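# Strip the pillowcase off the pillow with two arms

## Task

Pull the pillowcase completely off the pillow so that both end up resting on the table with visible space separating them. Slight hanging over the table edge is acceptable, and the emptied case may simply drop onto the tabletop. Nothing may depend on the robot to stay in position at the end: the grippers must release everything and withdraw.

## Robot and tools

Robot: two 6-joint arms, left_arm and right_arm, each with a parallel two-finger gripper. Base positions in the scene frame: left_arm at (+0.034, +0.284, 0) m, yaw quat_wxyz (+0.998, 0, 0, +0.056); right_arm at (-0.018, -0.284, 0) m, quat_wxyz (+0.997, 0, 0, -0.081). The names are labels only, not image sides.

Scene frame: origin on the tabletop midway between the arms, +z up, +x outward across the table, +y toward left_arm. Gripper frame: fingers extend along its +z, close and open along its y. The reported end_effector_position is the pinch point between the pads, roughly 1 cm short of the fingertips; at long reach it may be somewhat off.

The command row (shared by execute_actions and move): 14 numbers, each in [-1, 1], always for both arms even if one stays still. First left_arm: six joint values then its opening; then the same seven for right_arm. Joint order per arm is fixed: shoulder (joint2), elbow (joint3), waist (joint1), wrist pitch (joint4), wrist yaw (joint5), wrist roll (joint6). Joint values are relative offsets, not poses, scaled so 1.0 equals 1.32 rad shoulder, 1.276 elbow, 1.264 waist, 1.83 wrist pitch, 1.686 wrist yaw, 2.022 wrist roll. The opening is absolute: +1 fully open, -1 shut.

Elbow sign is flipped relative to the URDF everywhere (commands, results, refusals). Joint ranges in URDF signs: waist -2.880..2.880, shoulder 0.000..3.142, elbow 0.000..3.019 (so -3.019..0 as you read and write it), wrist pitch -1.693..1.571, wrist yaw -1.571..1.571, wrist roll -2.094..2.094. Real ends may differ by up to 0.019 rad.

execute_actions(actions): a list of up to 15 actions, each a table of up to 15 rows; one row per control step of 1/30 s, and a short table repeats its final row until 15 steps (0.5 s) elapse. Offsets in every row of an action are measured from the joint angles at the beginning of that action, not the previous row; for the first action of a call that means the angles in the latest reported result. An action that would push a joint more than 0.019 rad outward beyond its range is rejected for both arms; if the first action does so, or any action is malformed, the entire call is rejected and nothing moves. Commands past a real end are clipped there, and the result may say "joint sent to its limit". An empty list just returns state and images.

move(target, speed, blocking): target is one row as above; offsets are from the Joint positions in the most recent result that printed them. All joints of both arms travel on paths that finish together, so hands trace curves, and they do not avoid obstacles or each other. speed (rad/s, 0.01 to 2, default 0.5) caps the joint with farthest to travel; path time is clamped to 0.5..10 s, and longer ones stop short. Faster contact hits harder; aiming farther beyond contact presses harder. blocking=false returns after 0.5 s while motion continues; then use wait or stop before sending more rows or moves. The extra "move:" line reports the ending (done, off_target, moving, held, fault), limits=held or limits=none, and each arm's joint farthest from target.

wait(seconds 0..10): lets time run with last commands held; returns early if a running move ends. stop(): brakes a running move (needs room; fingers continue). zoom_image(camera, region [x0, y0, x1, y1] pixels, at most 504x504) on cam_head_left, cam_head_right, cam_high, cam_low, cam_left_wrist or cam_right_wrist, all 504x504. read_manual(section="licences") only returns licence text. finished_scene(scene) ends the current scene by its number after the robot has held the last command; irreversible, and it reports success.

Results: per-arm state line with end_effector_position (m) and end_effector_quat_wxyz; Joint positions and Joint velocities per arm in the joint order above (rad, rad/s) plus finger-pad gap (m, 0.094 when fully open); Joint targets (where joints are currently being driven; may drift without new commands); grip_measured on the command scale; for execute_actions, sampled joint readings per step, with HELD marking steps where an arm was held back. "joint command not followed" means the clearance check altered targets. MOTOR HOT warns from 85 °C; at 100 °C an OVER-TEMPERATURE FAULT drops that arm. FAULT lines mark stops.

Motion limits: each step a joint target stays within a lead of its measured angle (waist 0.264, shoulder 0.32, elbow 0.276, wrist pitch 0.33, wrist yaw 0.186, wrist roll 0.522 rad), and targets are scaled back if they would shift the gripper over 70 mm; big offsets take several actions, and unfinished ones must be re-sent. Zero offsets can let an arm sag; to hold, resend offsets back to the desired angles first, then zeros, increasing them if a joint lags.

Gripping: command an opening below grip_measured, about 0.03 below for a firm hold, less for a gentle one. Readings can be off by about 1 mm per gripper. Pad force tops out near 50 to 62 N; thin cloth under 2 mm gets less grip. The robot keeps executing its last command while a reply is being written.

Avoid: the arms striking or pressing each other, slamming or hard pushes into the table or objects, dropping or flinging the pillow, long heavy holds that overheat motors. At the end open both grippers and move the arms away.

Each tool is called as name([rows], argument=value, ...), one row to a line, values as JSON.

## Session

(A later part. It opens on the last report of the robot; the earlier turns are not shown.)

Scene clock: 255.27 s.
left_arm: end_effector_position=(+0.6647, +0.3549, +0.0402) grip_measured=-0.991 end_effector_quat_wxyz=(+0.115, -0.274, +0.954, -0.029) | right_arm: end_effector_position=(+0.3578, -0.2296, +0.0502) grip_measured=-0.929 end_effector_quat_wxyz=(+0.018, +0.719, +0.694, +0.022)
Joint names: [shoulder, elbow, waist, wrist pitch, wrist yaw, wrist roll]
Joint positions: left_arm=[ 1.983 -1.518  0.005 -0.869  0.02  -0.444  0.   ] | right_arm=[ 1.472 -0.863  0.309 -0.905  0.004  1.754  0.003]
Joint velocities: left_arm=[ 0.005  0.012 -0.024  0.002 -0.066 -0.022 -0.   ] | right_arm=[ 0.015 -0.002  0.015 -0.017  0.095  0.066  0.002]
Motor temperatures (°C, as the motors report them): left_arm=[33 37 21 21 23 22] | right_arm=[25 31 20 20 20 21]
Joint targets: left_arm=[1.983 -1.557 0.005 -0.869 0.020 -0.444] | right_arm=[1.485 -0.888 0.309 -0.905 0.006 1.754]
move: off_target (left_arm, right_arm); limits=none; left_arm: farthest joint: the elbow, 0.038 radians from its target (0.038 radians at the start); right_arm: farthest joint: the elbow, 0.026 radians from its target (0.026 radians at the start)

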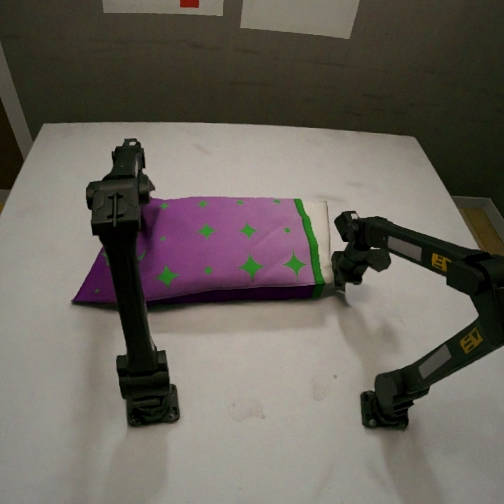

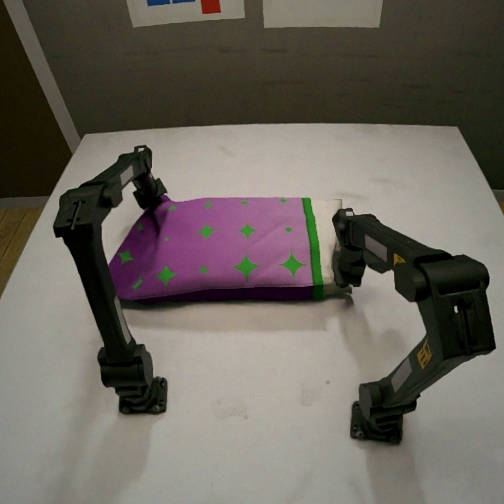

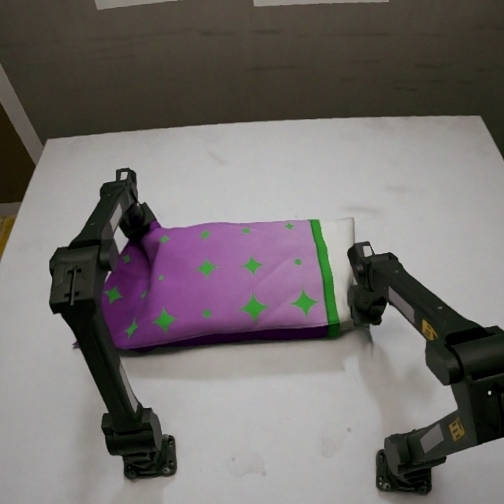

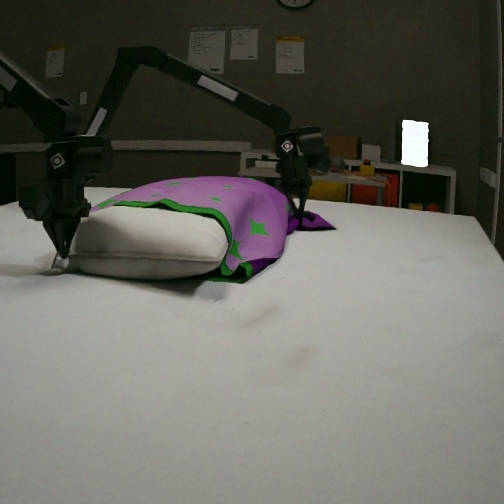

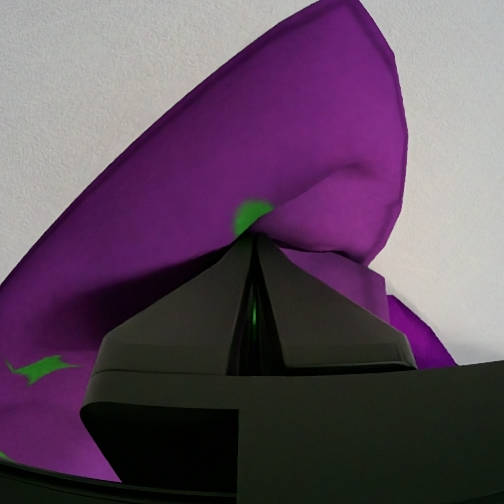

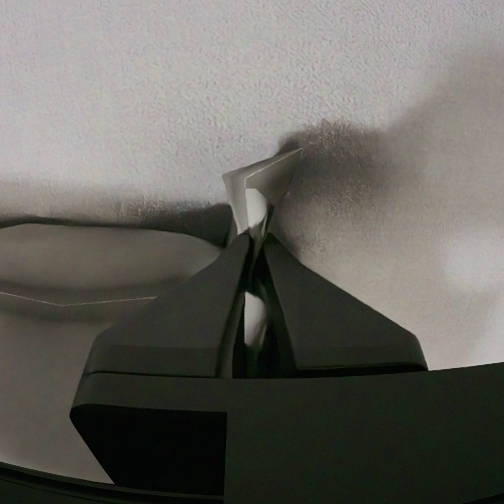

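Corner gripped. Pull.

move(target=[0,-0.03,0.2,0,0,0,-1,0,-0.03,-0.3,0,0,0,-1], speed=0.12)

move(target=[0,-0.03,0.3,0,0,0,-1,0,-0.03,-0.3,0,0,0,-1], speed=0.12)

Scene clock: 265.87 s.
left_arm: end_effector_position=(+0.6390, +0.4571, +0.0392) grip_measured=-0.991 end_effector_quat_wxyz=(+0.105, -0.356, +0.928, -0.035) | right_arm: end_effector_position=(+0.3648, -0.3471, +0.0559) grip_measured=-0.929 end_effector_quat_wxyz=(+0.016, +0.821, +0.570, +0.037)
Joint names: [shoulder, elbow, waist, wrist pitch, wrist yaw, wrist roll]
Joint positions: left_arm=[ 1.983 -1.518  0.181 -0.891  0.053 -0.444  0.   ] | right_arm=[ 1.472 -0.88  -0.013 -0.903 -0.029  1.754  0.003]
Joint velocities: left_arm=[ 0.005 -0.012  0.005  0.007 -0.037 -0.007 -0.002] | right_arm=[ 0.015  0.007  0.005 -0.012  0.066 -0.095  0.   ]
Motor temperatures (°C, as the motors report them): left_arm=[33 37 21 21 23 22] | right_arm=[25 30 20 20 21 21]
Joint targets: left_arm=[1.983 -1.557 0.258 -0.869 0.020 -0.444] | right_arm=[1.472 -0.901 -0.070 -0.905 0.004 1.754]
move: off_target (left_arm, right_arm); limits=none; left_arm: farthest joint: the waist, 0.076 radians from its target (0.252 radians at the start); right_arm: farthest joint: the waist, 0.057 radians from its target (0.380 radians at the start)

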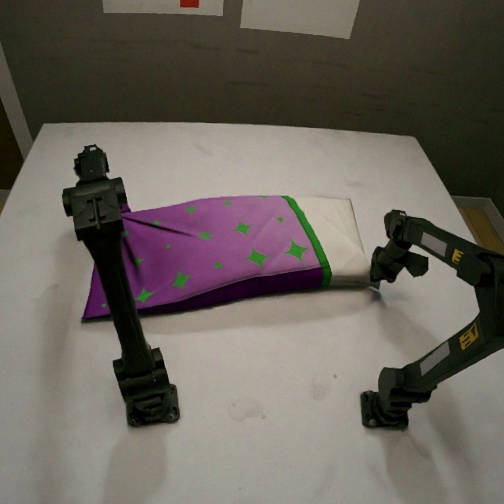

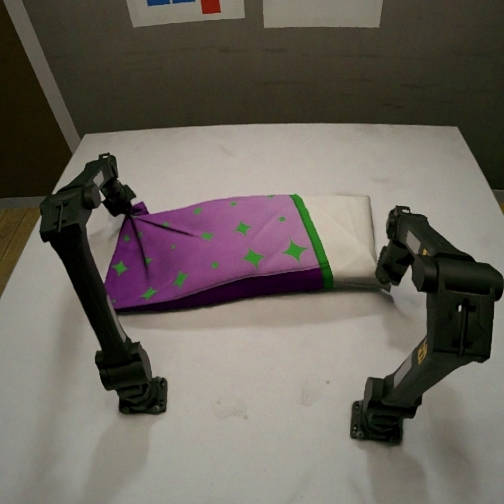

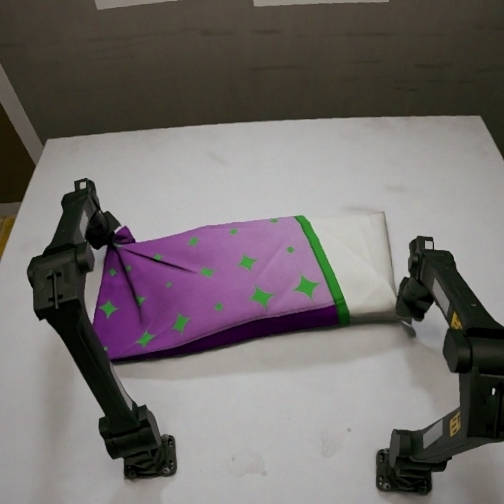

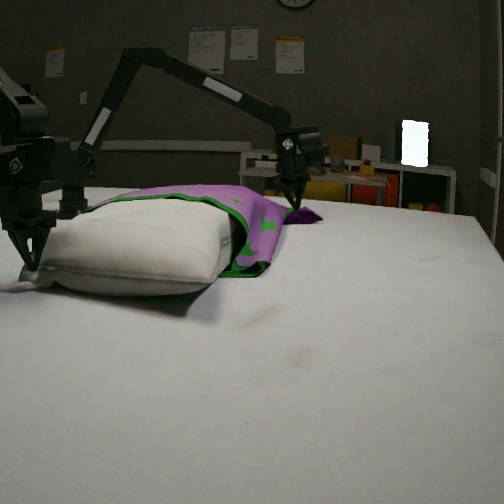

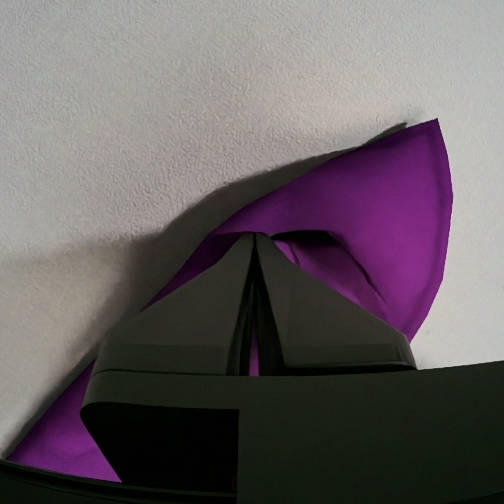

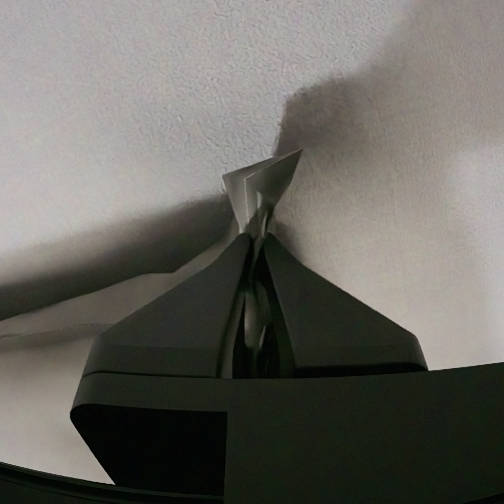

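Scene clock: 269.43 s.
left_arm: end_effector_position=(+0.5270, +0.6611, +0.0336) grip_measured=-0.991 end_effector_quat_wxyz=(+0.096, -0.523, +0.846, -0.019) | right_arm: end_effector_position=(+0.3203, -0.4741, +0.0560) grip_measured=-0.929 end_effector_quat_wxyz=(+0.020, +0.908, +0.417, +0.038)
Joint names: [shoulder, elbow, waist, wrist pitch, wrist yaw, wrist roll]
Joint positions: left_arm=[ 1.983 -1.506  0.557 -0.907  0.059 -0.444  0.   ] | right_arm=[ 1.472 -0.88  -0.367 -0.903 -0.04   1.754  0.003]
Joint velocities: left_arm=[-0.005 -0.007  0.005  0.012 -0.022 -0.022  0.001] | right_arm=[-0.024 -0.007 -0.015  0.002  0.037  0.022 -0.   ]
Motor temperatures (°C, as the motors report them): left_arm=[33 37 21 21 23 22] | right_arm=[25 30 20 20 21 21]
Joint targets: left_arm=[1.983 -1.557 0.561 -0.891 0.053 -0.444] | right_arm=[1.472 -0.918 -0.392 -0.903 -0.029 1.754]
move: off_target (left_arm, right_arm); limits=none; left_arm: farthest joint: the elbow, 0.050 radians from its target (0.038 radians at the start); right_arm: farthest joint: the elbow, 0.039 radians from its target (0.039 radians at the start)

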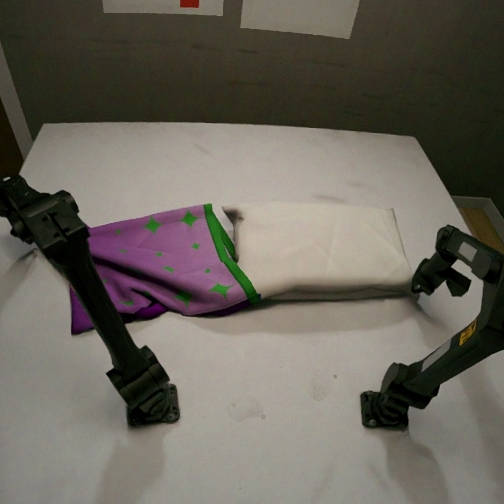

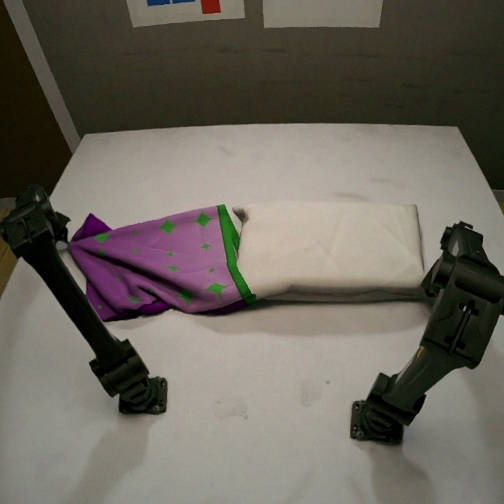

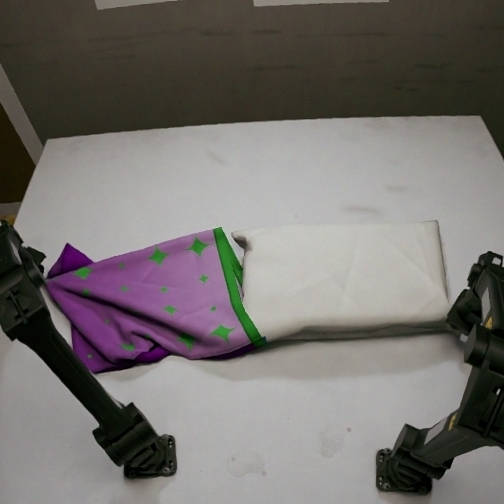

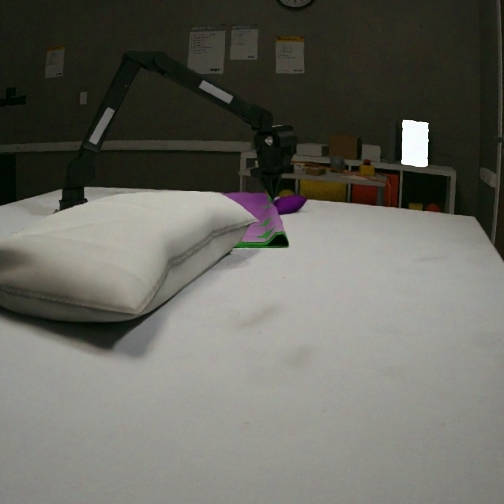

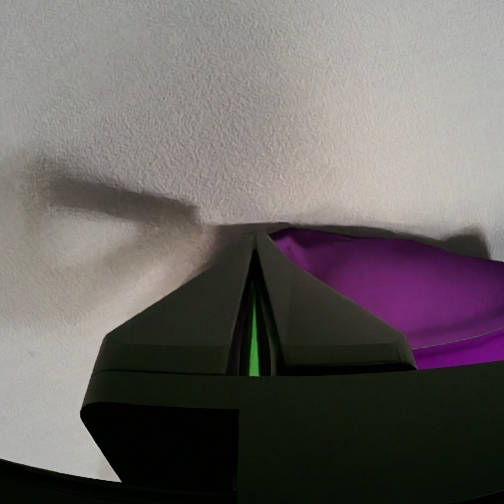

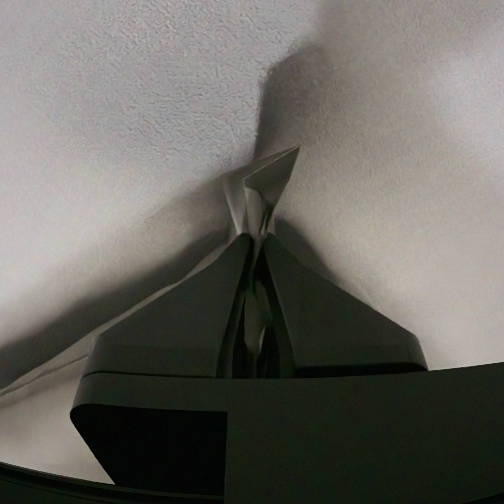

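move(target=[0,-0.03,0.27,0,0,0,-1,0,-0.03,-0.2,0,0,0,-1], speed=0.15)

move(target=[0,-0.03,0,0,0,0,0.4,0,-0.03,0,0,0,0,0.4])

move(target=[-0.25,-0.03,0,0,0,0,0.4,-0.25,-0.03,0,0,0,0,0.4])

Scene clock: 279.80 s.
left_arm: end_effector_position=(+0.3728, +0.8043, +0.0336) grip_measured=-0.991 end_effector_quat_wxyz=(+0.098, -0.659, +0.745, -0.002) | right_arm: end_effector_position=(+0.2696, -0.5446, +0.0560) grip_measured=-0.930 end_effector_quat_wxyz=(+0.022, +0.949, +0.311, +0.039)
Joint names: [shoulder, elbow, waist, wrist pitch, wrist yaw, wrist roll]
Joint positions: left_arm=[ 1.983 -1.506  0.898 -0.907  0.059 -0.444  0.   ] | right_arm=[ 1.472 -0.88  -0.594 -0.903 -0.047  1.754  0.003]
Joint velocities: left_arm=[ 0.015 -0.002  0.005 -0.007 -0.081  0.051 -0.   ] | right_arm=[-0.005  0.017 -0.005  0.002  0.095  0.007  0.001]
Motor temperatures (°C, as the motors report them): left_arm=[33 38 21 21 23 22] | right_arm=[25 31 20 20 21 21]
Joint targets: left_arm=[1.983 -1.544 0.898 -0.907 0.059 -0.444] | right_arm=[1.472 -0.918 -0.620 -0.903 -0.040 1.754]
move: off_target (left_arm, right_arm); limits=none; left_arm: farthest joint: the elbow, 0.038 radians from its target (0.038 radians at the start); right_arm: farthest joint: the elbow, 0.039 radians from its target (0.039 radians at the start)

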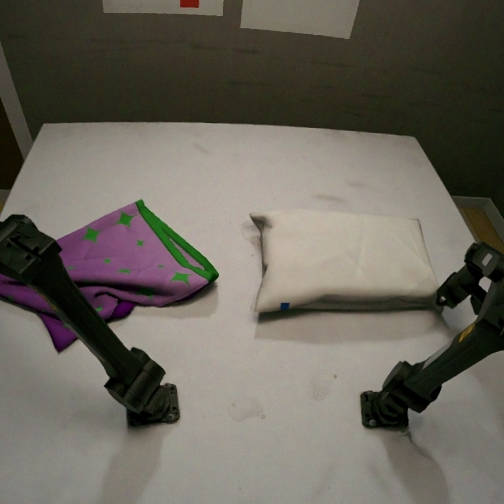

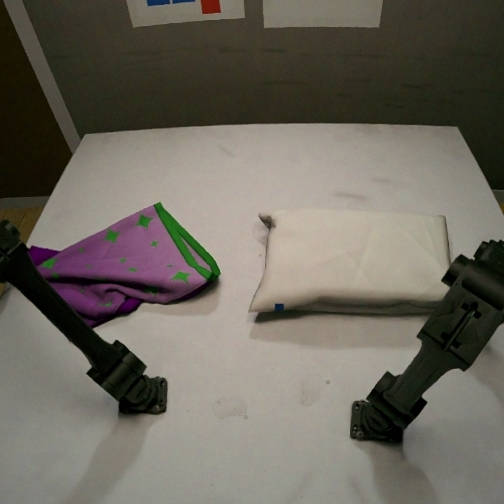

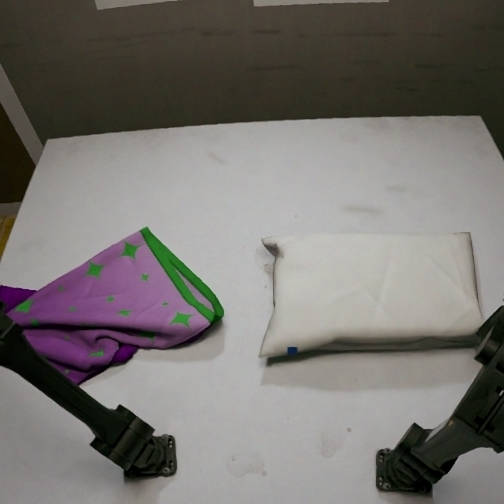

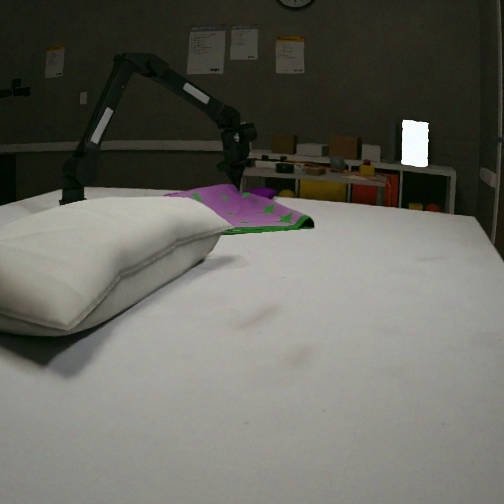

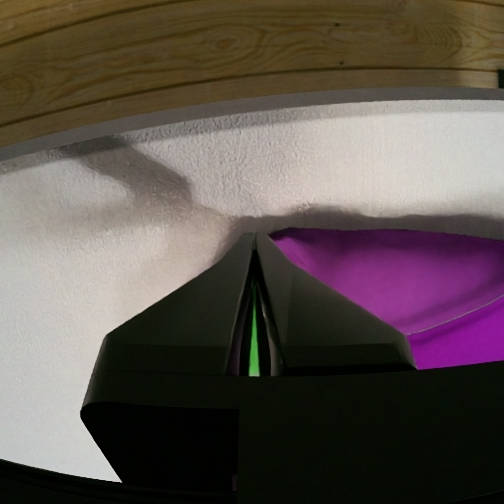

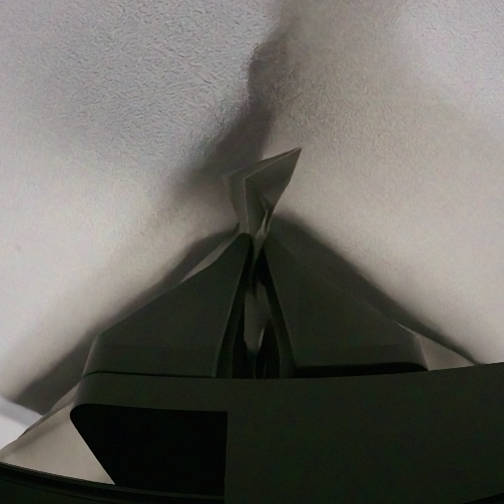

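Scene clock: 280.50 s.
left_arm: end_effector_position=(+0.3728, +0.8043, +0.0336) grip_measured=+0.399 end_effector_quat_wxyz=(+0.098, -0.659, +0.745, -0.002) | right_arm: end_effector_position=(+0.2698, -0.5444, +0.0560) grip_measured=+0.398 end_effector_quat_wxyz=(+0.022, +0.949, +0.311, +0.039)
Joint names: [shoulder, elbow, waist, wrist pitch, wrist yaw, wrist roll]
Joint positions: left_arm=[ 1.983 -1.506  0.898 -0.907  0.059 -0.444  0.066] | right_arm=[ 1.472 -0.88  -0.594 -0.903 -0.048  1.754  0.066]
Joint velocities: left_arm=[ 0.005  0.012 -0.005 -0.017  0.007 -0.007 -0.   ] | right_arm=[-0.005  0.017 -0.005 -0.012  0.022  0.022  0.001]
Motor temperatures (°C, as the motors report them): left_arm=[33 38 21 21 23 22] | right_arm=[25 31 20 20 21 21]
Joint targets: left_arm=[1.983 -1.544 0.898 -0.907 0.059 -0.444] | right_arm=[1.472 -0.918 -0.594 -0.903 -0.047 1.754]
move: off_target (left_arm, right_arm); limits=none; left_arm: farthest joint: the elbow, 0.038 radians from its target (0.038 radians at the start); right_arm: farthest joint: the elbow, 0.039 radians from its target (0.039 radians at the start)

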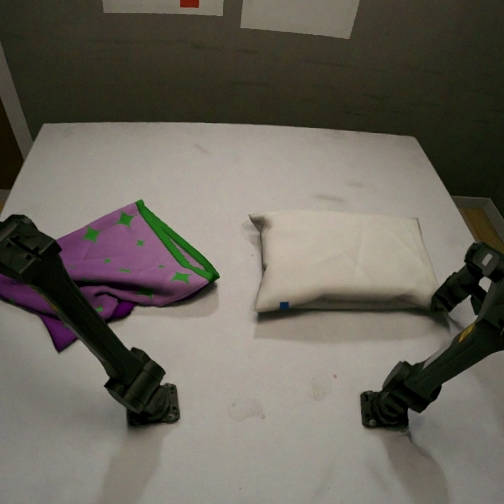

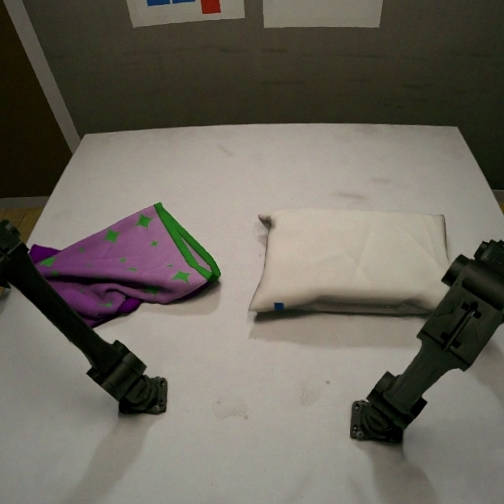

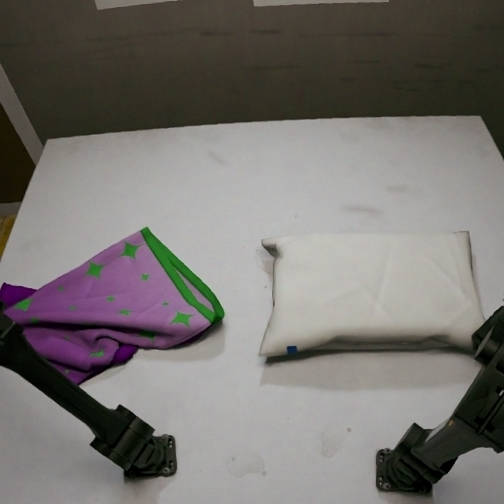

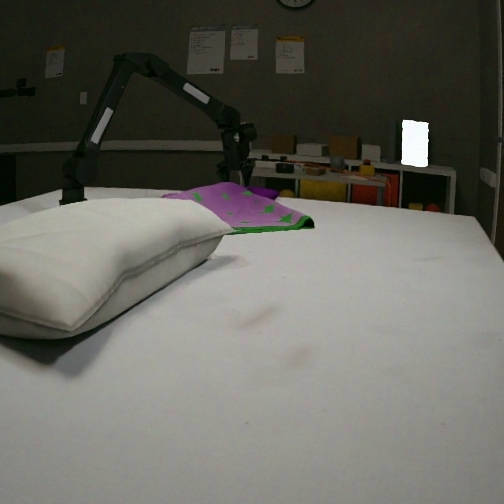

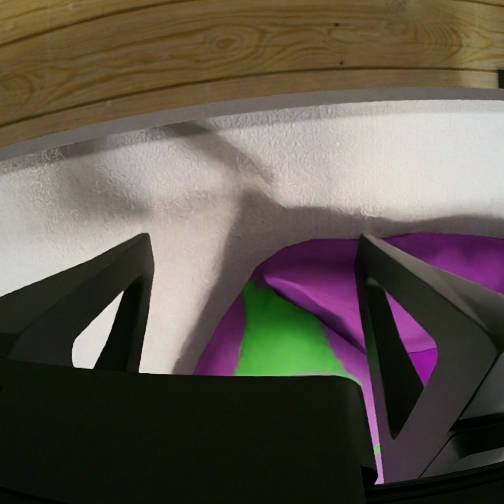

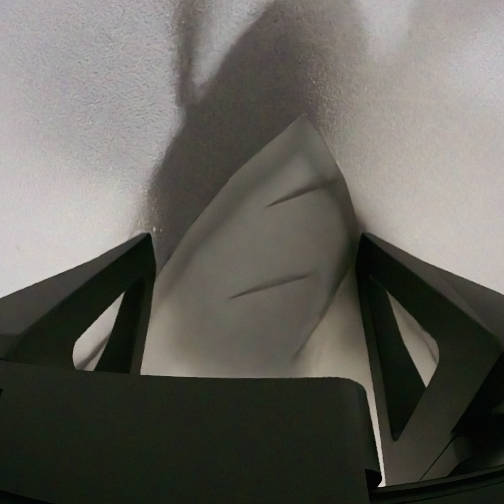

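Scene clock: 281.57 s.
left_arm: end_effector_position=(+0.3722, +0.8033, +0.2396) grip_measured=+0.399 end_effector_quat_wxyz=(+0.259, -0.635, +0.726, +0.046) | right_arm: end_effector_position=(+0.2727, -0.5471, +0.1816) grip_measured=+0.398 end_effector_quat_wxyz=(+0.169, +0.928, +0.308, +0.119)
Joint names: [shoulder, elbow, waist, wrist pitch, wrist yaw, wrist roll]
Joint positions: left_arm=[ 1.644 -1.509  0.898 -0.907  0.059 -0.444  0.066] | right_arm=[ 1.133 -0.88  -0.594 -0.903 -0.048  1.754  0.066]
Joint velocities: left_arm=[-0.005  0.007 -0.024  0.002  0.066 -0.022 -0.001] | right_arm=[-0.005 -0.007 -0.005 -0.012  0.037 -0.037  0.001]
Motor temperatures (°C, as the motors report them): left_arm=[33 38 21 21 23 22] | right_arm=[25 31 20 20 21 21]
Joint targets: left_arm=[1.653 -1.544 0.898 -0.907 0.059 -0.444] | right_arm=[1.142 -0.918 -0.594 -0.903 -0.048 1.754]
move: off_target (left_arm, right_arm); limits=none; left_arm: farthest joint: the elbow, 0.036 radians from its target (0.038 radians at the start); right_arm: farthest joint: the elbow, 0.039 radians from its target (0.039 radians at the start)

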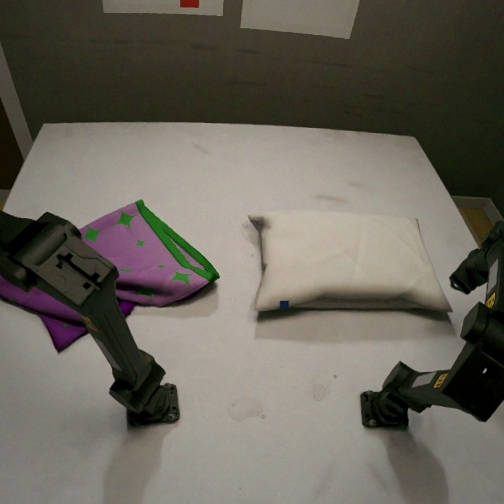

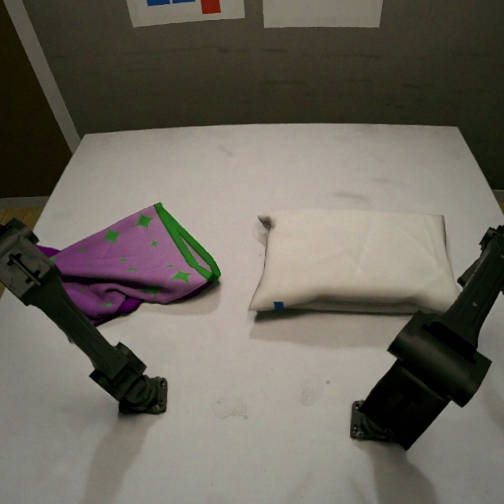

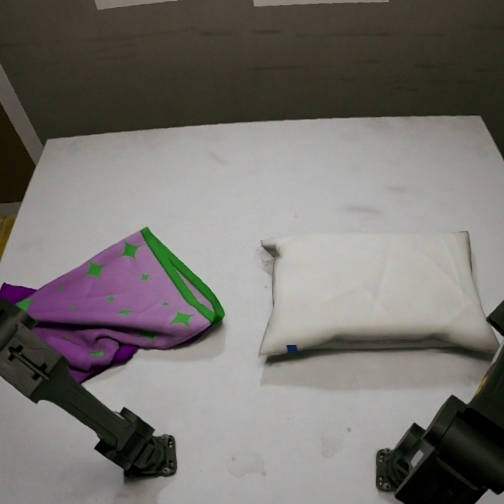

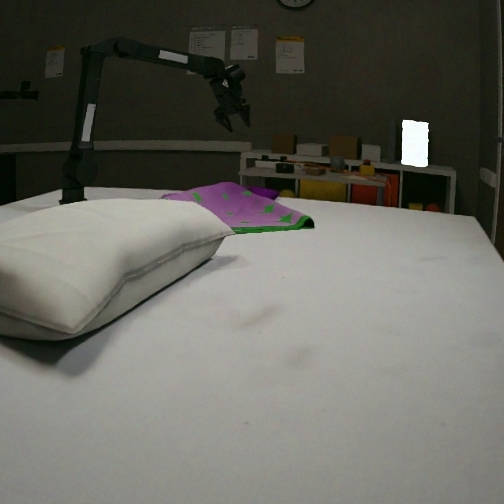

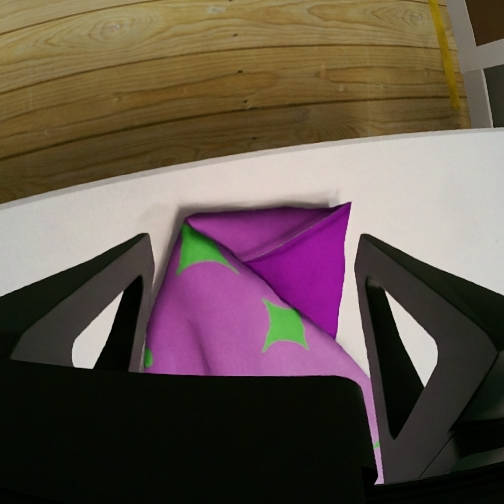

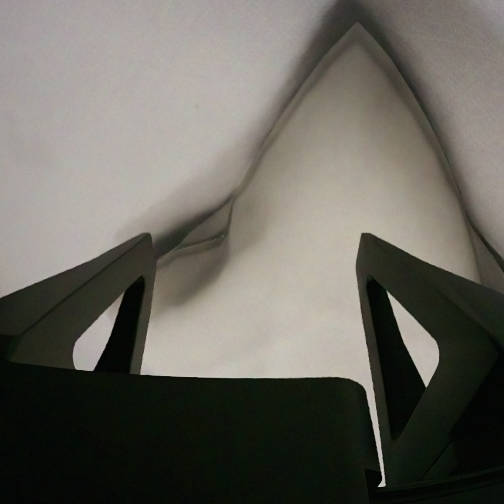

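finished_scene(scene=2)

The scene is finished: the task was done.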